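## Task

Using the blue gauge, draw a single line that runs alongside the board's curved edge for 20 cm or more, offset from that edge by the blue gauge's set distance, and put no other marks on the board. Then set the blue gauge down at rest on the bench, away from both the board and the bench dogs. It must stay there without the robot holding it. Finally, release it and pull the gripper away.

## Robot and tools

Robot: one 7-joint arm with a two-finger parallel gripper. The only camera is cam_wrist (504x504, fisheye), mounted on the wrist. Each result includes pictures unless you pass "pictures": false.

Frames. The scene frame has its origin on the table top directly under the arm base. +z points up, and +y is to the left when facing along +x. Results report end_effector_position in metres and end_effector_quat_wxyz in this frame. That point sits midway between the closed finger pads. The printed position can be slightly off, more so at long reach. The arm base may be tilted relative to the table. In the gripper's own frame the fingers point along +z and close along y. Closed fingertips reach about 33 mm past the reported point; fully open, about 9 mm. While closing, the tips move about 24 mm further out, so leave that much room above any surface.

The row. Every motion argument is one row of 9 numbers, each in [-1, 1]: dx, dy, dz, rx, ry, rz, position, force_limit, speed. The first six are an offset, not a pose. They are expressed in the gripper's own axes and measured from the gripper pose shown in the most recent result that reports it. Before any result has shown it, and for later calls within one reply, they are measured from where the robot is when the call starts. 1.0 means 0.6 m of translation or 180 degrees of rotation. rx, ry, rz together form a single rotation vector. An all-zero offset does not hold still; it drives the hand back to the reference pose. position: +1 is fully open (140 mm), about -0.8 is where the pads touch, and -1 closes until something blocks the fingers. force_limit: about 14 N at -1, 60 N at 0, 107 N at +1. speed sets how fast the finger gap changes: about 30 mm/s at -1, 140 at 0, 250 at +1.

Tools.
- execute_actions {"actions": [...], "pictures": bool}. The list holds zero or one item. An empty list just returns the current state. {"rows": [[9 numbers], ...], "steps": n} runs up to 15 control steps of 1/30 s each (default 15). Each row covers one step, and the last row repeats if there are fewer rows than steps. Every row is offset from the same reference pose, not from the row before it. {"steps": n} with no rows is a wait of up to 300 steps, counted from the last result, and thinking time counts toward it. A refused call sends nothing.
- move {"target": [9 numbers], "speed": m/s}. Runs a straight path toward one offset target. speed ranges from 0.002 to 0.5 (default 0.25); turning is capped at twice that value in rad/s. The path lasts 0.5 to 10 s and stops short if it would take longer. The finger values are sent at the start. The path ignores obstacles, and the hand may lag, drift or overshoot the speed, especially near full reach. The result adds a move: line giving how it ended (done, off_target, moving, held, fault), which limits acted (paced = pose clipped, held = some steps blocked, after which motion can jump), and the distance from the target.
- wait {"seconds": 0 to 10}. Lets time pass with no new command.
- zoom_image {"camera": "cam_wrist", "region": [x0, y0, x1, y1]}. Gives a closer view of the latest image. Pixels are measured from the top-left corner, and the region can be at most 504x504.
- finished_scene {"scene": n}.

Control limits. Each step, the commanded pose is clipped to within 70 mm and 16 degrees of the measured pose, and position takes priority over orientation. After an action ends, the arm only continues to its last clipped pose. Read the new pose and send the remainder. "Hand target" shows where the controller is currently driving. "pose unreachable" and HELD mark steps changed or blocked by the clearance check; the base mount counts as part of the arm. Joint ranges (rad): waist ±2.744, shoulder ±1.784, upper arm roll ±2.901, elbow -3.042 to -0.152, forearm roll ±2.807, wrist pitch 0.544 to 4.517, wrist roll ±3.016.

Gripping. Close with position -1 and confirm object_status 2. The codes are: 0 moving, 1 blocked while opening, 2 blocked while closing, 3 reached target or pads met (a thin item may still be held). position_measured is in counts: 3 is open, 230 is closed. Once fingers stop, they stay put until position changes by at least 0.01. To squeeze harder, raise force_limit and switch position between -1 and -0.98.

Hazards. If a contact torque reaches a joint's load limit (N m: waist 35, shoulder 35, upper arm roll 32, elbow 30, forearm roll 12, wrist pitch 12, wrist roll 12; held weight counts), the arm freezes for 10 s and the rest of the call is dropped. Holding loads heats the motors; a MOTOR HOT warning comes first, then an OVER-TEMPERATURE FAULT brake stop. Torque readings include offsets, friction and noise. The simulation keeps running while you think. Loose items may get nudged now and then. Avoid dropping anything, knocking items off the table, slamming, or pressing hard: contacts are harder at higher speed and with targets set deeper past the contact point. Press the marker lightly and move smoothly.

Each tool is called after ">>>" as name(argument=value, ...) on one line, values as JSON.

## Session

>>> execute_actions(actions=[])

Scene clock: 0.00 s of 4800.00 s.
end_effector_position=(+0.6475, +0.3269, +0.1394) position_measured=3 object_status=3 end_effector_quat_wxyz=(+0.003, +0.752, -0.659, -0.030)
Joint positions: [ 0.459  0.744 -0.075 -1.353  0.11   2.06   0.265]
Joint velocities: [ 0.001  0.001 -0.    -0.    -0.001 -0.001 -0.   ]
Joint torques (N m, as the joint torque sensors report them, + toward a larger angle): no reading
External joint torques (N m, as the arm's controller estimates them; a push from outside toward a larger angle lowers the number): no reading
Hand target: +0.647, +0.327, +0.139; +0.003, +0.752, -0.659, -0.030

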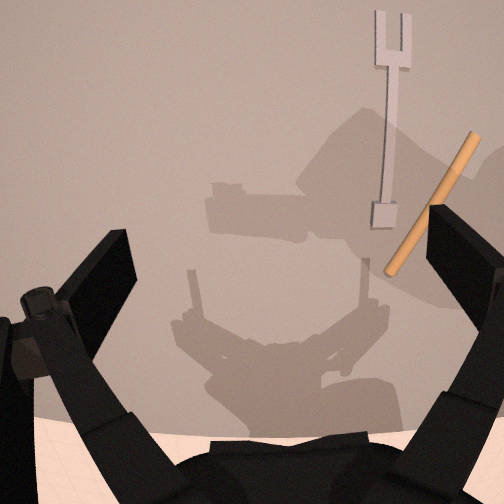

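>>> move(target=[0.53,0.153,-0.6,0,0,-0.458,1,0,0])

Scene clock: 8.97 s of 4800.00 s.
end_effector_position=(+0.6245, -0.0153, +0.4878) position_measured=3 object_status=3 end_effector_quat_wxyz=(-0.020, +0.999, -0.008, -0.026)
Joint positions: [-0.208  0.36   0.176 -1.061 -0.029  1.364 -1.554]
Joint velocities: [ 0.     0.001  0.     0.002  0.002 -0.006 -0.032]
Joint torques (N m, as the joint torque sensors report them, + toward a larger angle): [ -0.79 -38.93   2.77  23.79   0.28   2.07  -0.28]
External joint torques (N m, as the arm's controller estimates them; a push from outside toward a larger angle lowers the number): [-1.13  2.37  0.63  1.47 -0.7  -0.32 -0.27]
Hand target: +0.624, -0.016, +0.488; -0.019, +0.999, -0.002, -0.027
Off the commanded pose: 0.010 m, 1 deg.
After step 90, 2.03 s passed at rest.
move: off_target

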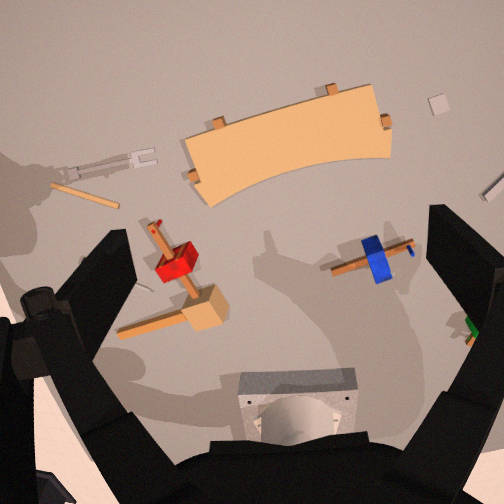

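>>> zoom_image(camera="cam_wrist", region=[310, 200, 440, 310])

Region (310, 200, 440, 310) of cam_wrist's 504x504 image, scaled by 3.877, with more detail than that image has; it fills the top 426 rows of this view, and the rest is white.

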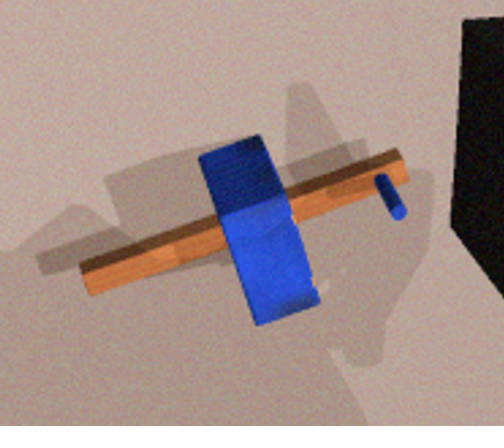

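>>> move(target=[-0.40,0.295,0.49,0,0,0.4,1,0,0])

Scene clock: 25.40 s of 4800.00 s.
end_effector_position=(+0.3646, -0.1776, +0.2025) position_measured=3 object_status=3 end_effector_quat_wxyz=(-0.004, +0.808, -0.588, -0.035)
Joint positions: [-0.559 -0.251  0.053 -2.572  0.034  2.255 -0.795]
Joint velocities: [-0.005 -0.     0.005 -0.001  0.001  0.006  0.028]
Joint torques (N m, as the joint torque sensors report them, + toward a larger angle): [ -1.89 -21.23   0.53  19.57  -0.04   2.96   0.03]
External joint torques (N m, as the arm's controller estimates them; a push from outside toward a larger angle lowers the number): [-2.05 -0.46  0.92 -2.24 -0.66  0.6   0.03]
Hand target: +0.364, -0.178, +0.202; -0.003, +0.805, -0.593, -0.033
Off the commanded pose: 0.004 m, 1 deg.
After step 90, 10.13 s passed at rest.
move: off_target

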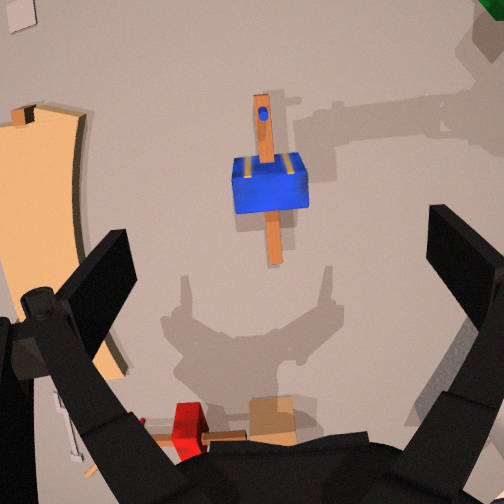

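>>> move(target=[0,0,0,0.011,0.0195,0,0.25,0.8,0], speed=0.1)

>>> move(target=[0,0,0.19,0,0,0,0.25,0.8,0], speed=0.1)

Scene clock: 33.20 s of 4800.00 s.
end_effector_position=(+0.3645, -0.1765, +0.2029) position_measured=98 object_status=3 end_effector_quat_wxyz=(-0.002, +0.809, -0.588, -0.003)
Joint positions: [-0.559 -0.308  0.066 -2.641  0.025  2.331 -0.781]
Joint velocities: [ 0.    -0.002 -0.     0.001 -0.001  0.012  0.001]
Joint torques (N m, as the joint torque sensors report them, + toward a larger angle): [ -1.02 -19.27   0.15  20.25  -0.14   3.1    0.1 ]
External joint torques (N m, as the arm's controller estimates them; a push from outside toward a larger angle lowers the number): [-1.13 -0.44  0.79 -1.65 -0.74  0.58  0.1 ]
Hand target: +0.365, -0.177, +0.203; -0.001, +0.808, -0.589, -0.000
Off the commanded pose: 0.001 m, 0 deg.
After step 90, 3.90 s passed at rest.
move: done

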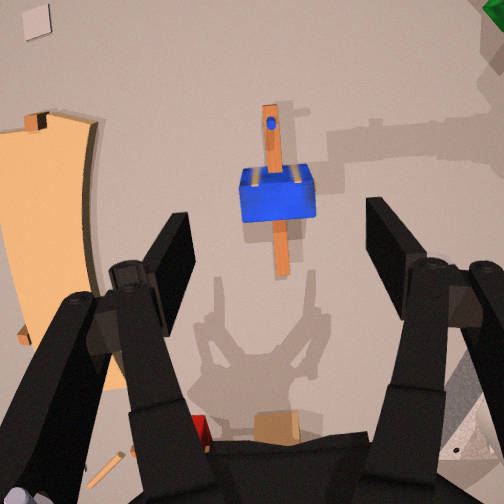

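Scene clock: 34.97 s of 4800.00 s.
end_effector_position=(+0.3626, -0.1746, +0.0894) position_measured=98 object_status=3 end_effector_quat_wxyz=(-0.001, +0.810, -0.586, -0.004)
Joint positions: [-0.561 -0.022  0.068 -2.717 -0.003  2.689 -0.764]
Joint velocities: [ 0.001  0.001  0.001 -0.    -0.001  0.012  0.006]
Joint torques (N m, as the joint torque sensors report them, + toward a larger angle): [ -1.15 -22.34  -0.49  16.25  -0.42   3.11   0.11]
External joint torques (N m, as the arm's controller estimates them; a push from outside toward a larger angle lowers the number): [-1.39  1.55 -0.68 -0.65 -0.77  0.61  0.11]
Hand target: +0.363, -0.175, +0.089; -0.001, +0.809, -0.588, -0.002
Off the commanded pose: 0.002 m, 0 deg.
move: done

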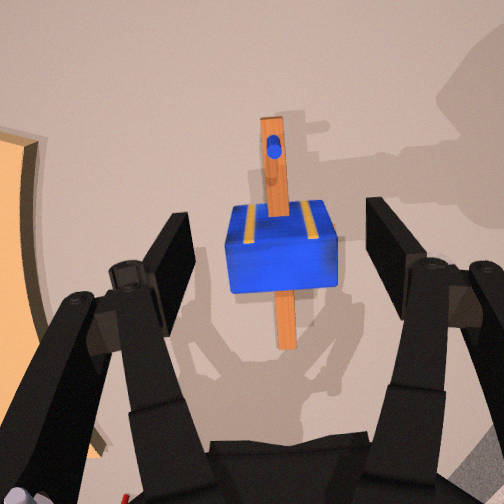

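>>> move(target=[-0.032,0.003,0,0,0,0.011,0.25,0.8,0], speed=0.05)

>>> move(target=[0,0,0.043,0,0,0,0.25,0.8,0], speed=0.04)

Scene clock: 40.40 s of 4800.00 s.
end_effector_position=(+0.3545, -0.1578, +0.0896) position_measured=98 object_status=3 end_effector_quat_wxyz=(-0.001, +0.805, -0.593, -0.005)
Joint positions: [-0.549 -0.057  0.087 -2.759  0.006  2.695 -0.721]
Joint velocities: [-0.    -0.002  0.005 -0.003  0.001  0.003  0.04 ]
Joint torques (N m, as the joint torque sensors report them, + toward a larger angle): [  0.07 -22.48   1.04  14.94   1.17   3.12   0.1 ]
External joint torques (N m, as the arm's controller estimates them; a push from outside toward a larger angle lowers the number): [-0.1  -0.01  1.04 -1.84  0.84  0.62  0.1 ]
Hand target: +0.355, -0.157, +0.090; -0.002, +0.800, -0.600, -0.004
Off the commanded pose: 0.001 m, 1 deg.
After step 90, 1.67 s passed at rest.
move: done

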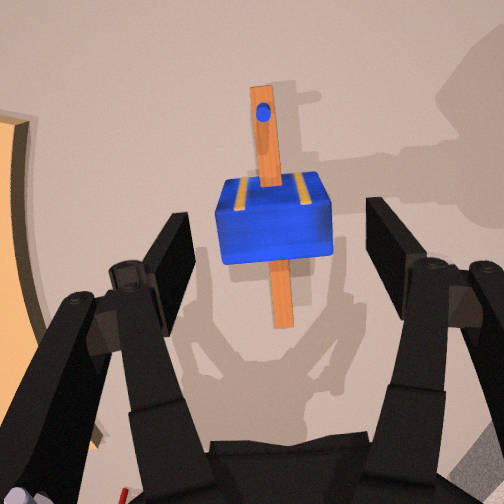

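Scene clock: 41.47 s of 4800.00 s.
end_effector_position=(+0.3538, -0.1562, +0.0643) position_measured=98 object_status=3 end_effector_quat_wxyz=(-0.001, +0.807, -0.591, -0.006)
Joint positions: [-0.55   0.027  0.086 -2.759 -0.012  2.776 -0.712]
Joint velocities: [-0.001 -0.    -0.001 -0.    -0.003  0.013  0.006]
Joint torques (N m, as the joint torque sensors report them, + toward a larger angle): [ -1.33 -22.19  -1.    14.88  -0.44   3.17   0.1 ]
External joint torques (N m, as the arm's controller estimates them; a push from outside toward a larger angle lowers the number): [-1.46  1.7  -1.2  -0.44 -0.72  0.68  0.1 ]
Hand target: +0.354, -0.158, +0.064; -0.001, +0.805, -0.593, -0.005
Off the commanded pose: 0.002 m, 0 deg.
move: done

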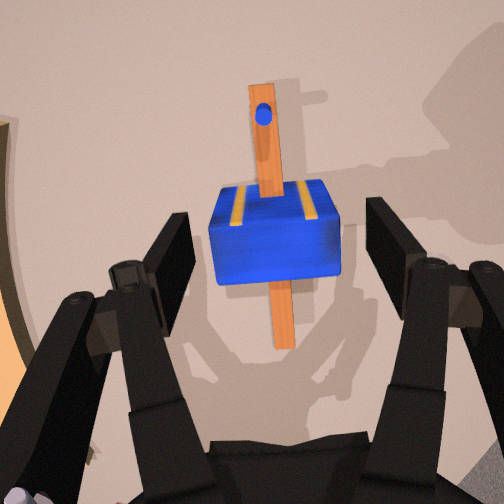

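>>> execute_actions(actions=[{"rows": [[0.002,0,0,0,0,0,-1,0.8,-0.5]], "steps": 15}], pictures=false)

>>> execute_actions(actions=[{"steps": 15}])

>>> zoom_image(camera="cam_wrist", region=[170, 160, 390, 320])

Scene clock: 46.43 s of 4800.00 s.
end_effector_position=(+0.3546, -0.1567, +0.0647) position_measured=149 object_status=0 end_effector_quat_wxyz=(-0.001, +0.806, -0.592, -0.005)
Joint positions: [-0.55   0.027  0.086 -2.758 -0.012  2.777 -0.71 ]
Joint velocities: [-0.001 -0.     0.     0.    -0.     0.001 -0.   ]
Joint torques (N m, as the joint torque sensors report them, + toward a larger angle): [ -0.89 -22.1   -0.4   15.99   0.26   2.37  -0.31]
External joint torques (N m, as the arm's controller estimates them; a push from outside toward a larger angle lowers the number): [-1.01  1.89 -0.6   0.58 -0.02 -0.14 -0.31]
Hand target: +0.354, -0.157, +0.064; -0.001, +0.807, -0.591, -0.006
Off the commanded pose: 0.001 m, 0 deg.
Steps of this call (steps 1 to 90: nothing new was sent; then 1.47 s passed at rest; steps 91 to 105: all 15 steps of this action). Readings (end_effector_position | what the end effector reports):
91: (+0.3543, -0.1565, +0.0644) | position_measured=98 object_status=0
92: (+0.3543, -0.1565, +0.0644) | position_measured=101 object_status=0
94: (+0.3542, -0.1565, +0.0643) | position_measured=110 object_status=0
98: (+0.3542, -0.1565, +0.0643) | position_measured=129 object_status=0
105: the state above

Scene clock: 46.93 s of 4800.00 s.
end_effector_position=(+0.3546, -0.1567, +0.0647) position_measured=149 object_status=2 end_effector_quat_wxyz=(-0.001, +0.806, -0.592, -0.005)
Joint positions: [-0.55   0.027  0.086 -2.758 -0.012  2.777 -0.71 ]
Joint velocities: [-0.001 -0.002 -0.001 -0.    -0.001 -0.    -0.001]
Joint torques (N m, as the joint torque sensors report them, + toward a larger angle): [ -1.01 -22.12  -0.7   16.08   0.26   2.4   -0.3 ]
External joint torques (N m, as the arm's controller estimates them; a push from outside toward a larger angle lowers the number): [-1.17  1.85 -0.95  0.72 -0.02 -0.11 -0.3 ]
Hand target: +0.354, -0.157, +0.064; -0.001, +0.807, -0.591, -0.006
Off the commanded pose: 0.001 m, 0 deg.
Steps of this call (steps 1 to 15: nothing new was sent). Readings (end_effector_position | what the end effector reports):
1: (+0.3546, -0.1567, +0.0647) | position_measured=149 object_status=0
2: (+0.3546, -0.1567, +0.0647) | position_measured=149 object_status=0
4: (+0.3546, -0.1567, +0.0647) | position_measured=149 object_status=2
8: (+0.3546, -0.1567, +0.0647) | position_measured=149 object_status=2
15: the state above

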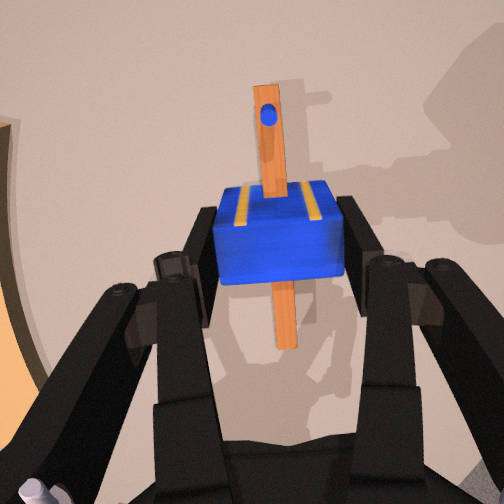

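Region (170, 160, 390, 320) of cam_wrist's 504x504 image, scaled by 2.291, with more detail than that image has; it fills the top 367 rows of this view, and the rest is white.

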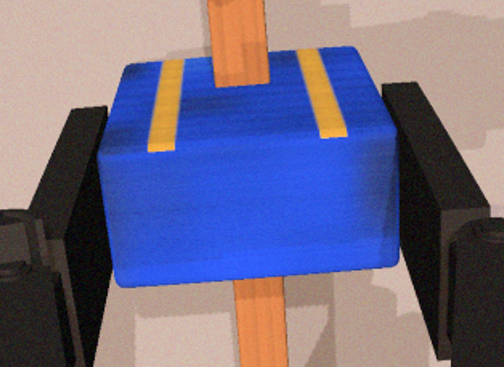

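>>> move(target=[0,0,-0.09,0,0,0,-1,0.8,-0.5], speed=0.08)

>>> move(target=[0.056,-0.235,0,0,0,-0.403,-1,0.8,-0.5], speed=0.2)

Scene clock: 59.47 s of 4800.00 s.
end_effector_position=(+0.3549, -0.1572, +0.1173) position_measured=149 object_status=2 end_effector_quat_wxyz=(-0.001, +0.805, -0.593, -0.005)
Joint positions: [-0.543 -0.142  0.086 -2.752  0.019  2.601 -0.729]
Joint velocities: [ 0.001 -0.001 -0.    -0.    -0.001 -0.01  -0.004]
Joint torques (N m, as the joint torque sensors report them, + toward a larger angle): [  0.15 -22.04  -1.18  19.39   1.25   2.39  -0.23]
External joint torques (N m, as the arm's controller estimates them; a push from outside toward a larger angle lowers the number): [-0.03 -1.02 -0.96  1.11  0.84 -0.11 -0.23]
Hand target: +0.356, -0.157, +0.119; -0.002, +0.806, -0.592, -0.005
Off the commanded pose: 0.001 m, 0 deg.
After step 90, 8.27 s passed at rest.
move: done

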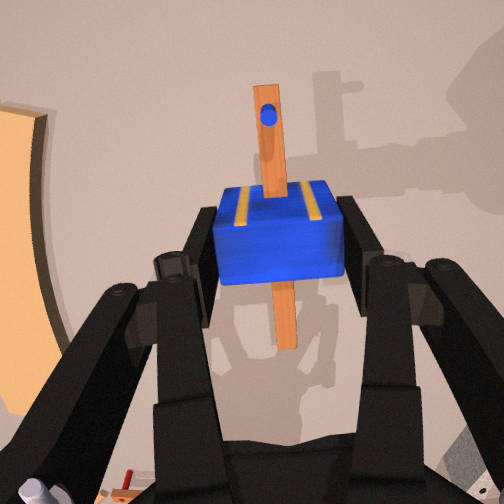

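Scene clock: 63.50 s of 4800.00 s.
end_effector_position=(+0.4985, -0.1466, +0.1137) position_measured=149 object_status=2 end_effector_quat_wxyz=(-0.003, +1.000, -0.008, -0.004)
Joint positions: [-0.536  0.199  0.202 -2.319 -0.074  2.504 -1.786]
Joint velocities: [-0.002 -0.     0.    -0.    -0.001 -0.001 -0.029]
Joint torques (N m, as the joint torque sensors report them, + toward a larger angle): [ -1.26 -31.69   2.9   21.03   0.8    2.2   -0.28]
External joint torques (N m, as the arm's controller estimates them; a push from outside toward a larger angle lowers the number): [-1.45  1.54  1.33  1.48  0.27 -0.29 -0.28]
Hand target: +0.499, -0.147, +0.114; -0.003, +1.000, -0.002, -0.004
Off the commanded pose: 0.003 m, 1 deg.
move: done

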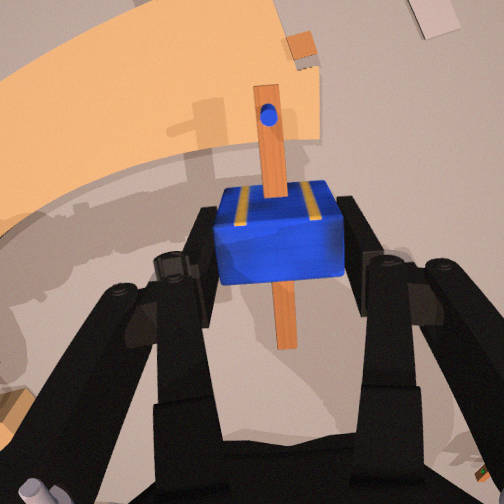

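>>> move(target=[-0.008,-0.025,0.056,-0.003,0,-0.01,-1,0.8,-0.5], speed=0.04)

Scene clock: 69.47 s of 4800.00 s.
end_effector_position=(+0.4924, -0.1306, +0.0808) position_measured=149 object_status=2 end_effector_quat_wxyz=(+0.001, +1.000, +0.011, -0.006)
Joint positions: [-0.506  0.252  0.196 -2.356 -0.114  2.59  -1.764]
Joint velocities: [ 0.005 -0.001 -0.004  0.001 -0.004  0.02   0.016]
Joint torques (N m, as the joint torque sensors report them, + toward a larger angle): [  0.77 -32.48   1.12  16.69  -0.32   3.13   0.04]
External joint torques (N m, as the arm's controller estimates them; a push from outside toward a larger angle lowers the number): [ 0.4   1.22 -0.94 -1.62 -0.78  0.63  0.04]
Hand target: +0.493, -0.131, +0.080; +0.002, +1.000, +0.008, -0.004
Off the commanded pose: 0.002 m, 0 deg.
After step 90, 1.73 s passed at rest.
move: done

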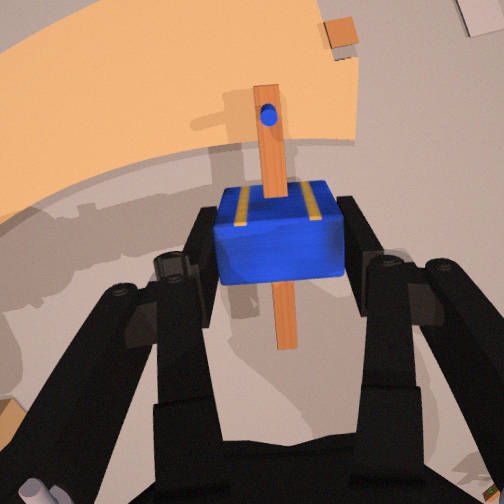

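>>> move(target=[0.046,0,0,0,0,0.01,-1,0.8,-0.5], speed=0.008)

>>> zoom_image(camera="cam_wrist", region=[170, 60, 390, 250])

Scene clock: 79.27 s of 4800.00 s.
end_effector_position=(+0.5169, -0.1293, +0.0786) position_measured=149 object_status=2 end_effector_quat_wxyz=(-0.000, +1.000, -0.003, -0.008)
Joint positions: [-0.477  0.312  0.183 -2.266 -0.119  2.554 -1.721]
Joint velocities: [ 0.003  0.003 -0.002  0.003 -0.    -0.003  0.005]
Joint torques (N m, as the joint torque sensors report them, + toward a larger angle): [  0.79 -34.72   2.53  21.18  -0.12   2.8    0.22]
External joint torques (N m, as the arm's controller estimates them; a push from outside toward a larger angle lowers the number): [ 0.51  1.1   0.25  2.59 -0.6   0.34  0.22]
Hand target: +0.520, -0.130, +0.080; +0.001, +1.000, -0.005, -0.006
Off the commanded pose: 0.004 m, 0 deg.
After step 90, 3.27 s passed at rest.
move: off_target

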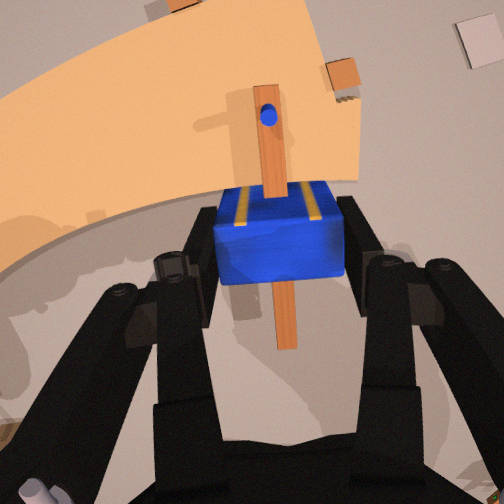

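Region (170, 60, 390, 250) of cam_wrist's 504x504 image, scaled by 2.291, with more detail than that image has; it fills the top 435 rows of this view, and the rest is white.

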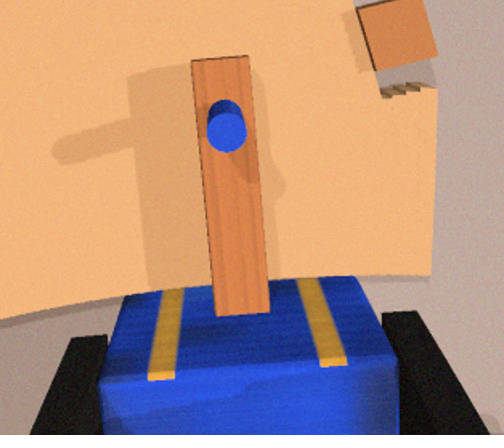

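Contact. Lower gently while pressing.

>>> move(target=[0.004,0,0.012,0,0.002,0,-1,0.8,-0.5], speed=0.004)

>>> move(target=[0.004,0,0.006,0,0.001,0,-1,0.8,-0.5], speed=0.003)

Scene clock: 87.83 s of 4800.00 s.
end_effector_position=(+0.5167, -0.1285, +0.0709) position_measured=149 object_status=2 end_effector_quat_wxyz=(-0.002, +1.000, -0.003, -0.009)
Joint positions: [-0.476  0.329  0.182 -2.266 -0.122  2.57  -1.719]
Joint velocities: [-0.    -0.     0.     0.001 -0.002  0.001  0.001]
Joint torques (N m, as the joint torque sensors report them, + toward a larger angle): [  0.12 -34.55   1.56  18.3   -0.22   3.67   0.02]
External joint torques (N m, as the arm's controller estimates them; a push from outside toward a larger angle lowers the number): [-0.15  1.68 -0.82 -0.06 -0.68  1.2   0.02]
Hand target: +0.519, -0.129, +0.071; -0.000, +1.000, -0.003, -0.005
Off the commanded pose: 0.003 m, 0 deg.
After step 90, 3.43 s passed at rest.
move: done

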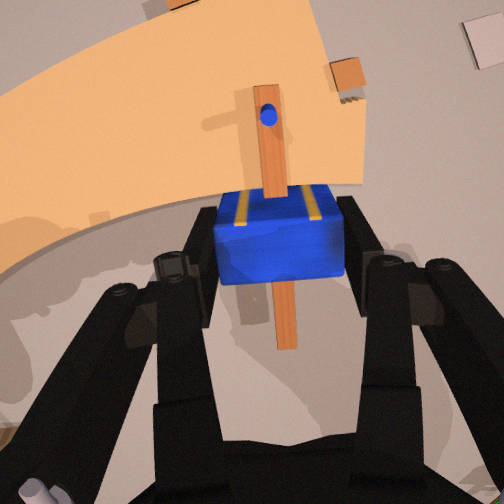

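Scene clock: 89.50 s of 4800.00 s.
end_effector_position=(+0.5167, -0.1284, +0.0700) position_measured=149 object_status=2 end_effector_quat_wxyz=(-0.002, +1.000, -0.002, -0.009)
Joint positions: [-0.476  0.332  0.182 -2.265 -0.123  2.57  -1.719]
Joint velocities: [-0.001 -0.001  0.001 -0.     0.    -0.001  0.001]
Joint torques (N m, as the joint torque sensors report them, + toward a larger angle): [  0.64 -30.35   1.38  20.31  -0.17   3.89   0.06]
External joint torques (N m, as the arm's controller estimates them; a push from outside toward a larger angle lowers the number): [ 0.49  5.91 -0.89  1.96 -0.64  1.42  0.06]
Hand target: +0.519, -0.128, +0.067; -0.002, +1.000, -0.003, -0.007
Off the commanded pose: 0.004 m, 0 deg.
move: off_target

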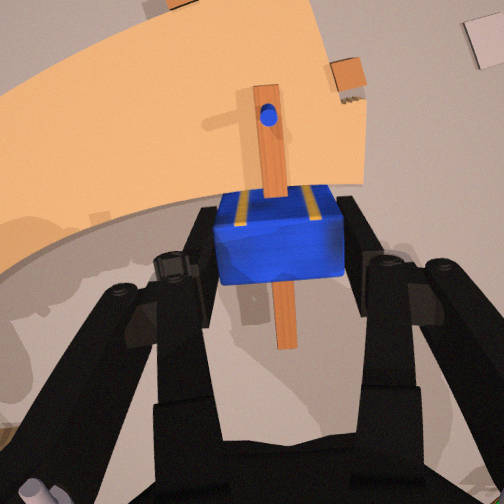

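>>> move(target=[0.001,-0.0667,0.0012,0,0.002,-0.022,-1,0.8,-0.5], speed=0.012)

>>> move(target=[0.0005,-0.0667,0.0012,0,0.002,-0.022,-1,0.8,-0.5], speed=0.012)

Scene clock: 97.60 s of 4800.00 s.
end_effector_position=(+0.5151, -0.0937, +0.0703) position_measured=149 object_status=2 end_effector_quat_wxyz=(-0.002, +1.000, +0.029, -0.009)
Joint positions: [-0.424  0.313  0.191 -2.297 -0.123  2.583 -1.719]
Joint velocities: [ 0.004 -0.001 -0.001 -0.003 -0.001  0.    -0.   ]
Joint torques (N m, as the joint torque sensors report them, + toward a larger angle): [  2.55 -33.78   5.16  16.2    0.47   3.95   0.1 ]
External joint torques (N m, as the arm's controller estimates them; a push from outside toward a larger angle lowers the number): [ 2.4   1.74  2.93 -2.04  0.01  1.46  0.11]
Hand target: +0.517, -0.088, +0.070; -0.003, +0.999, +0.032, -0.006
Off the commanded pose: 0.006 m, 0 deg.
After step 90, 1.53 s passed at rest.
move: off_target

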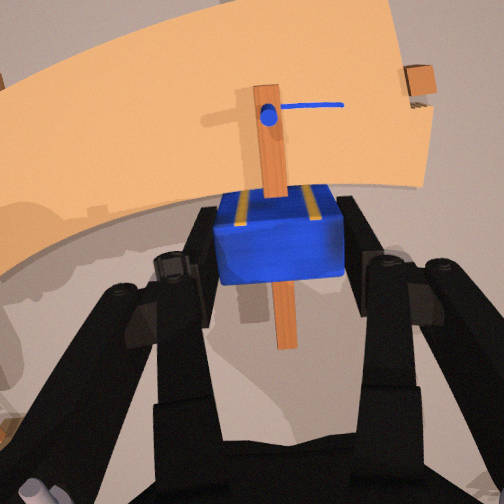

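Scene clock: 101.17 s of 4800.00 s.
end_effector_position=(+0.5110, -0.0588, +0.0703) position_measured=149 object_status=2 end_effector_quat_wxyz=(-0.002, +0.998, +0.062, -0.008)
Joint positions: [-0.371  0.294  0.203 -2.329 -0.123  2.596 -1.719]
Joint velocities: [ 0.003 -0.001  0.001 -0.001  0.     0.     0.   ]
Joint torques (N m, as the joint torque sensors report them, + toward a larger angle): [  2.22 -33.1    4.91  16.85   0.56   3.9    0.13]
External joint torques (N m, as the arm's controller estimates them; a push from outside toward a larger angle lowers the number): [ 1.98  1.43  2.66 -1.17  0.11  1.43  0.14]
Hand target: +0.513, -0.054, +0.070; -0.003, +0.998, +0.064, -0.005
Off the commanded pose: 0.006 m, 0 deg.
move: off_target

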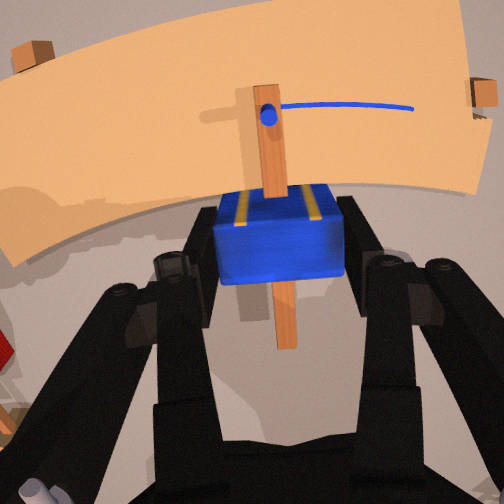

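>>> move(target=[-0.001,-0.0667,0.0018,0,0.002,-0.032,-1,0.8,-0.5], speed=0.012)

>>> move(target=[0.0005,-0.0667,0.0018,0,0.002,-0.024,-1,0.8,-0.5], speed=0.012)

Scene clock: 110.60 s of 4800.00 s.
end_effector_position=(+0.5047, -0.0234, +0.0703) position_measured=149 object_status=2 end_effector_quat_wxyz=(-0.003, +0.994, +0.105, -0.007)
Joint positions: [-0.35   0.276  0.245 -2.364 -0.136  2.612 -1.729]
Joint velocities: [ 0.    -0.001  0.001 -0.001 -0.002  0.001 -0.002]
Joint torques (N m, as the joint torque sensors report them, + toward a larger angle): [  1.71 -32.18   4.82  16.09   0.05   3.6   -0.25]
External joint torques (N m, as the arm's controller estimates them; a push from outside toward a larger angle lowers the number): [ 1.38  1.23  2.27 -1.67 -0.38  1.12 -0.25]
Hand target: +0.505, -0.019, +0.070; -0.004, +0.994, +0.112, -0.005
Off the commanded pose: 0.004 m, 1 deg.
After step 90, 2.03 s passed at rest.
move: off_target

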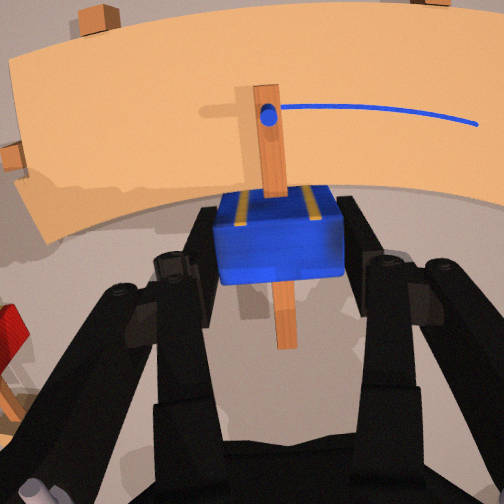

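Scene clock: 114.17 s of 4800.00 s.
end_effector_position=(+0.4956, +0.0107, +0.0703) position_measured=149 object_status=2 end_effector_quat_wxyz=(-0.004, +0.990, +0.138, -0.006)
Joint positions: [-0.303  0.257  0.264 -2.398 -0.137  2.627 -1.729]
Joint velocities: [ 0.003 -0.    -0.    -0.001 -0.     0.001  0.   ]
Joint torques (N m, as the joint torque sensors report them, + toward a larger angle): [  1.96 -30.84   5.21  16.2    0.19   3.83   0.02]
External joint torques (N m, as the arm's controller estimates them; a push from outside toward a larger angle lowers the number): [ 1.83  1.58  2.9  -1.4  -0.23  1.34  0.02]
Hand target: +0.496, +0.016, +0.070; -0.004, +0.990, +0.142, -0.004
Off the commanded pose: 0.005 m, 1 deg.
move: off_target

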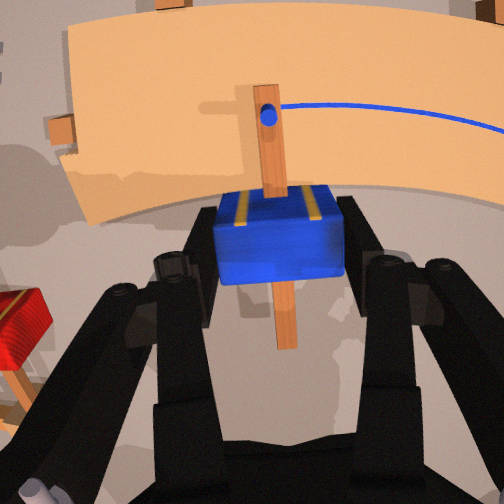

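>>> move(target=[0.0,-0.0667,0.0018,0,0.002,-0.029,-1,0.8,-0.5], speed=0.012)

>>> move(target=[0.0005,-0.0667,0.0018,0,0.002,-0.024,-1,0.8,-0.5], speed=0.012)

Scene clock: 123.43 s of 4800.00 s.
end_effector_position=(+0.4842, +0.0446, +0.0703) position_measured=149 object_status=2 end_effector_quat_wxyz=(-0.005, +0.984, +0.177, -0.005)
Joint positions: [-0.277  0.238  0.304 -2.432 -0.145  2.643 -1.732]
Joint velocities: [ 0.    -0.001  0.001 -0.001 -0.002  0.001  0.001]
Joint torques (N m, as the joint torque sensors report them, + toward a larger angle): [  1.88 -29.94   5.35  15.28   0.09   3.7   -0.26]
External joint torques (N m, as the arm's controller estimates them; a push from outside toward a larger angle lowers the number): [ 1.65  1.42  2.84 -2.17 -0.32  1.19 -0.26]
Hand target: +0.484, +0.049, +0.070; -0.005, +0.983, +0.183, -0.003
Off the commanded pose: 0.005 m, 1 deg.
After step 90, 2.27 s passed at rest.
move: off_target

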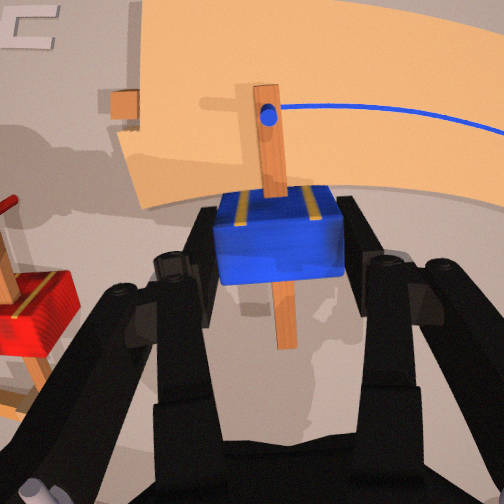

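Scene clock: 127.00 s of 4800.00 s.
end_effector_position=(+0.4703, +0.0776, +0.0704) position_measured=149 object_status=2 end_effector_quat_wxyz=(-0.005, +0.977, +0.211, -0.004)
Joint positions: [-0.233  0.219  0.329 -2.466 -0.145  2.658 -1.732]
Joint velocities: [ 0.002 -0.     0.001 -0.001  0.     0.     0.   ]
Joint torques (N m, as the joint torque sensors report them, + toward a larger angle): [  2.57 -28.66   4.88  15.57   0.49   3.77   0.1 ]
External joint torques (N m, as the arm's controller estimates them; a push from outside toward a larger angle lowers the number): [ 2.31  1.61  2.44 -1.67  0.09  1.25  0.1 ]
Hand target: +0.470, +0.082, +0.070; -0.006, +0.977, +0.214, -0.002
Off the commanded pose: 0.005 m, 0 deg.
move: off_target

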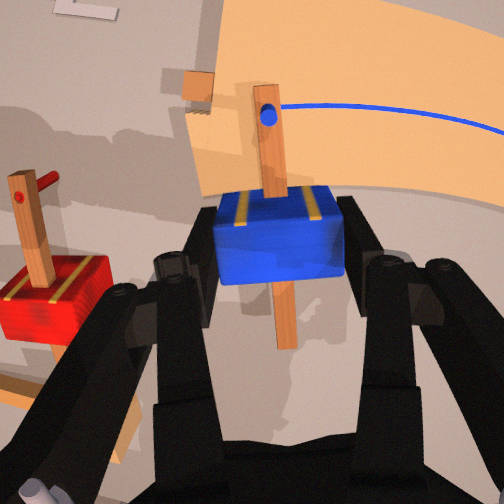

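>>> move(target=[0.001,-0.022,0.0018,0,0.001,-0.007,-1,0.8,-0.5], speed=0.01)

>>> move(target=[0.0,0,-0.05,0,0,0,-1,0.8,-0.5], speed=0.03)

>>> move(target=[-0.25,0.2,0,0,0,0,-1,0.8,-0.5], speed=0.12)

Scene clock: 133.47 s of 4800.00 s.
end_effector_position=(+0.4663, +0.0860, +0.0703) position_measured=149 object_status=2 end_effector_quat_wxyz=(-0.005, +0.975, +0.220, -0.004)
Joint positions: [-0.219  0.213  0.334 -2.476 -0.145  2.663 -1.731]
Joint velocities: [ 0.002 -0.001 -0.001 -0.001  0.001  0.001  0.001]
Joint torques (N m, as the joint torque sensors report them, + toward a larger angle): [  1.91 -28.36   4.41  14.75   0.42   3.49   0.1 ]
External joint torques (N m, as the arm's controller estimates them; a push from outside toward a larger angle lowers the number): [ 1.72  1.59  2.07 -2.42  0.03  0.97  0.1 ]
Hand target: +0.465, +0.090, +0.069; -0.006, +0.975, +0.222, -0.002
Off the commanded pose: 0.004 m, 0 deg.
After step 90, 1.93 s passed at rest.
move: off_target

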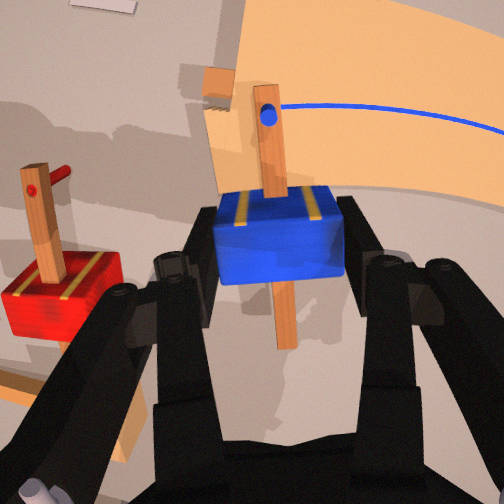

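Scene clock: 134.73 s of 4800.00 s.
end_effector_position=(+0.4670, +0.0858, +0.0992) position_measured=149 object_status=2 end_effector_quat_wxyz=(-0.004, +0.976, +0.217, -0.003)
Joint positions: [-0.231  0.136  0.356 -2.476 -0.087  2.594 -1.766]
Joint velocities: [ 0.    -0.001 -0.    -0.001  0.009 -0.019 -0.018]
Joint torques (N m, as the joint torque sensors report them, + toward a larger angle): [ -1.39 -29.1    2.43  18.97   1.34   2.24  -0.24]
External joint torques (N m, as the arm's controller estimates them; a push from outside toward a larger angle lowers the number): [-1.53 -0.7   0.87  0.68  0.89 -0.26 -0.24]
Hand target: +0.467, +0.086, +0.101; -0.005, +0.975, +0.220, -0.003
Off the commanded pose: 0.001 m, 0 deg.
move: done

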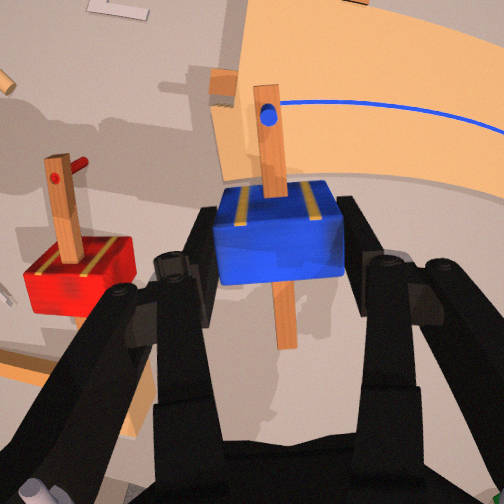

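Scene clock: 137.13 s of 4800.00 s.
end_effector_position=(+0.3831, -0.0880, +0.0996) position_measured=149 object_status=2 end_effector_quat_wxyz=(-0.003, +0.977, +0.212, -0.005)
Joint positions: [-0.422 -0.073  0.156 -2.738  0.013  2.655 -2.228]
Joint velocities: [-0.     0.001 -0.    -0.002  0.005  0.    -0.034]
Joint torques (N m, as the joint torque sensors report them, + toward a larger angle): [  0.38 -22.91  -1.38  15.7    1.36   3.13  -0.21]
External joint torques (N m, as the arm's controller estimates them; a push from outside toward a larger angle lowers the number): [ 0.21 -0.75 -1.24 -1.59  0.96  0.68 -0.21]
Hand target: +0.384, -0.088, +0.100; -0.003, +0.976, +0.217, -0.003
Off the commanded pose: 0.002 m, 1 deg.
move: done

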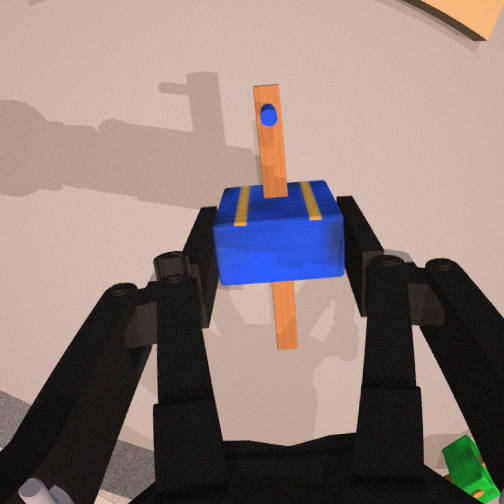

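>>> move(target=[0,0,0.048,-0.003,0,0,-1,0.8,-0.5], speed=0.05)

>>> move(target=[0,0,0.0125,0,0,0,-1,0.8,-0.5], speed=0.006)

Scene clock: 141.43 s of 4800.00 s.
end_effector_position=(+0.3824, -0.0866, +0.0713) position_measured=149 object_status=2 end_effector_quat_wxyz=(+0.000, +0.976, +0.217, -0.005)
Joint positions: [-0.424  0.016  0.156 -2.745 -0.037  2.753 -2.194]
Joint velocities: [-0.001 -0.001 -0.    -0.001 -0.006  0.011  0.02 ]
Joint torques (N m, as the joint torque sensors report them, + toward a larger angle): [ -1.3  -22.28  -0.85  14.52  -0.41   3.12   0.14]
External joint torques (N m, as the arm's controller estimates them; a push from outside toward a larger angle lowers the number): [-1.39  1.36 -1.02 -1.19 -0.76  0.66  0.14]
Hand target: +0.382, -0.088, +0.071; +0.001, +0.977, +0.212, -0.004
Off the commanded pose: 0.001 m, 1 deg.
After step 90, 0.23 s passed at rest.
move: done

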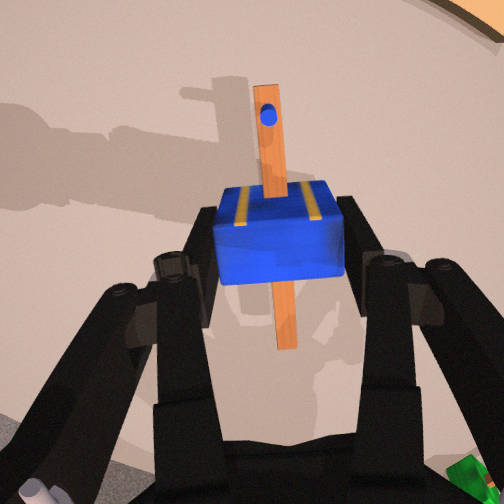

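Scene clock: 142.90 s of 4800.00 s.
end_effector_position=(+0.3819, -0.0855, +0.0650) position_measured=149 object_status=2 end_effector_quat_wxyz=(+0.000, +0.976, +0.219, -0.005)
Joint positions: [-0.424  0.036  0.156 -2.745 -0.047  2.771 -2.19 ]
Joint velocities: [-0.    -0.    -0.001  0.    -0.002  0.004  0.006]
Joint torques (N m, as the joint torque sensors report them, + toward a larger angle): [ -1.38 -20.79  -1.12  15.49  -0.46   3.18   0.13]
External joint torques (N m, as the arm's controller estimates them; a push from outside toward a larger angle lowers the number): [-1.51  3.2  -1.41  0.08 -0.79  0.71  0.13]
Hand target: +0.382, -0.087, +0.064; +0.000, +0.976, +0.217, -0.005
Off the commanded pose: 0.002 m, 0 deg.
move: done

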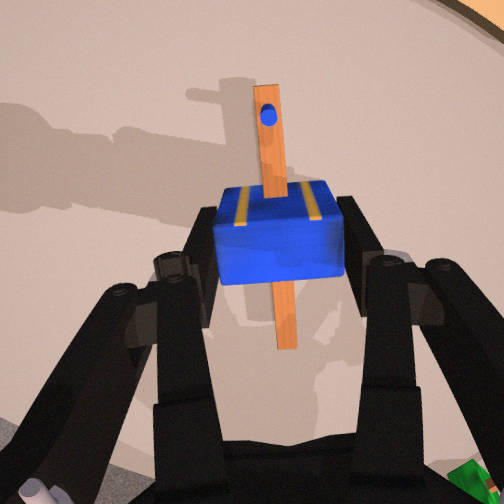

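>>> execute_actions(actions=[])

Scene clock: 150.53 s of 4800.00 s.
end_effector_position=(+0.3820, -0.0856, +0.0650) position_measured=149 object_status=2 end_effector_quat_wxyz=(+0.000, +0.976, +0.218, -0.005)
Joint positions: [-0.424  0.036  0.156 -2.745 -0.047  2.772 -2.188]
Joint velocities: [-0.    -0.    -0.001  0.002  0.     0.    -0.   ]
Joint torques (N m, as the joint torque sensors report them, + toward a larger angle): [ -1.17 -20.76  -0.96  15.5   -0.42   3.31   0.05]
External joint torques (N m, as the arm's controller estimates them; a push from outside toward a larger angle lowers the number): [-1.29  3.27 -1.25  0.04 -0.75  0.82  0.05]
Hand target: +0.382, -0.087, +0.064; +0.000, +0.976, +0.217, -0.005
Off the commanded pose: 0.002 m, 0 deg.
Steps of this call (steps 1 to 90: nothing new was sent; then 4.63 s passed at rest). Readings (end_effector_position | what the end effector reports):
1: (+0.3819, -0.0855, +0.0650) | position_measured=149 object_status=2
2: (+0.3819, -0.0856, +0.0650) | position_measured=149 object_status=2
4: (+0.3819, -0.0856, +0.0650) | position_measured=149 object_status=2
8: (+0.3819, -0.0856, +0.0650) | position_measured=149 object_status=2
90: the state above

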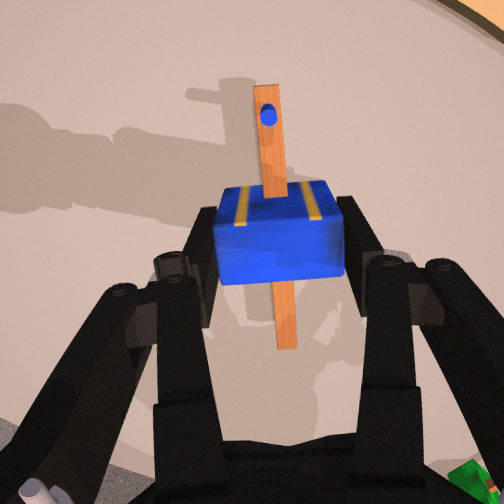

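>>> execute_actions(actions=[{"rows": [[0,0,-0.001,0,0,0,0.5,0.7,0]], "steps": 15}], pictures=false)

>>> move(target=[0.1,0,-0.35,0,0,0,1,0.7,0], speed=0.15)

Scene clock: 155.13 s of 4800.00 s.
end_effector_position=(+0.3820, -0.0856, +0.0651) position_measured=66 object_status=0 end_effector_quat_wxyz=(+0.000, +0.976, +0.218, -0.005)
Joint positions: [-0.424  0.036  0.156 -2.745 -0.047  2.772 -2.188]
Joint velocities: [ 0.    -0.     0.001 -0.001  0.001  0.     0.001]
Joint torques (N m, as the joint torque sensors report them, + toward a larger angle): [ -0.5  -24.1    0.17  15.04   0.66   2.35  -0.12]
External joint torques (N m, as the arm's controller estimates them; a push from outside toward a larger angle lowers the number): [-0.72 -0.14 -0.21 -0.38  0.34 -0.13 -0.12]
Hand target: +0.382, -0.086, +0.066; +0.000, +0.976, +0.218, -0.005
Off the commanded pose: 0.000 m, 0 deg.
Steps of this call (steps 1 to 90: nothing new was sent; then 1.10 s passed at rest; steps 91 to 105: all 15 steps of this action). Readings (end_effector_position | what the end effector reports):
91: (+0.3820, -0.0856, +0.0650) | position_measured=149 object_status=0
92: (+0.3820, -0.0856, +0.0650) | position_measured=149 object_status=0
94: (+0.3820, -0.0856, +0.0650) | position_measured=128 object_status=0
98: (+0.3820, -0.0856, +0.0651) | position_measured=98 object_status=0
105: the state above

Scene clock: 157.50 s of 4800.00 s.
end_effector_position=(+0.4412, -0.0617, +0.2737) position_measured=3 object_status=3 end_effector_quat_wxyz=(+0.001, +0.975, +0.220, -0.004)
Joint positions: [-0.363 -0.287  0.179 -2.418  0.046  2.128 -2.183]
Joint velocities: [-0.    -0.     0.     0.    -0.001 -0.011  0.005]
Joint torques (N m, as the joint torque sensors report them, + toward a larger angle): [  0.09 -19.58  -0.94  24.42   1.55   2.18   0.15]
External joint torques (N m, as the arm's controller estimates them; a push from outside toward a larger angle lowers the number): [-0.06  1.04  0.57  0.96  0.79 -0.3   0.15]
Hand target: +0.441, -0.060, +0.274; -0.000, +0.976, +0.218, -0.005
Off the commanded pose: 0.004 m, 0 deg.
move: off_target

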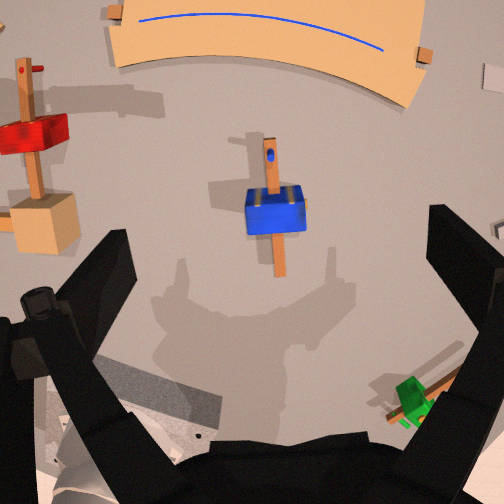

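>>> finished_scene(scene=2)

The scene is finished: the task was done.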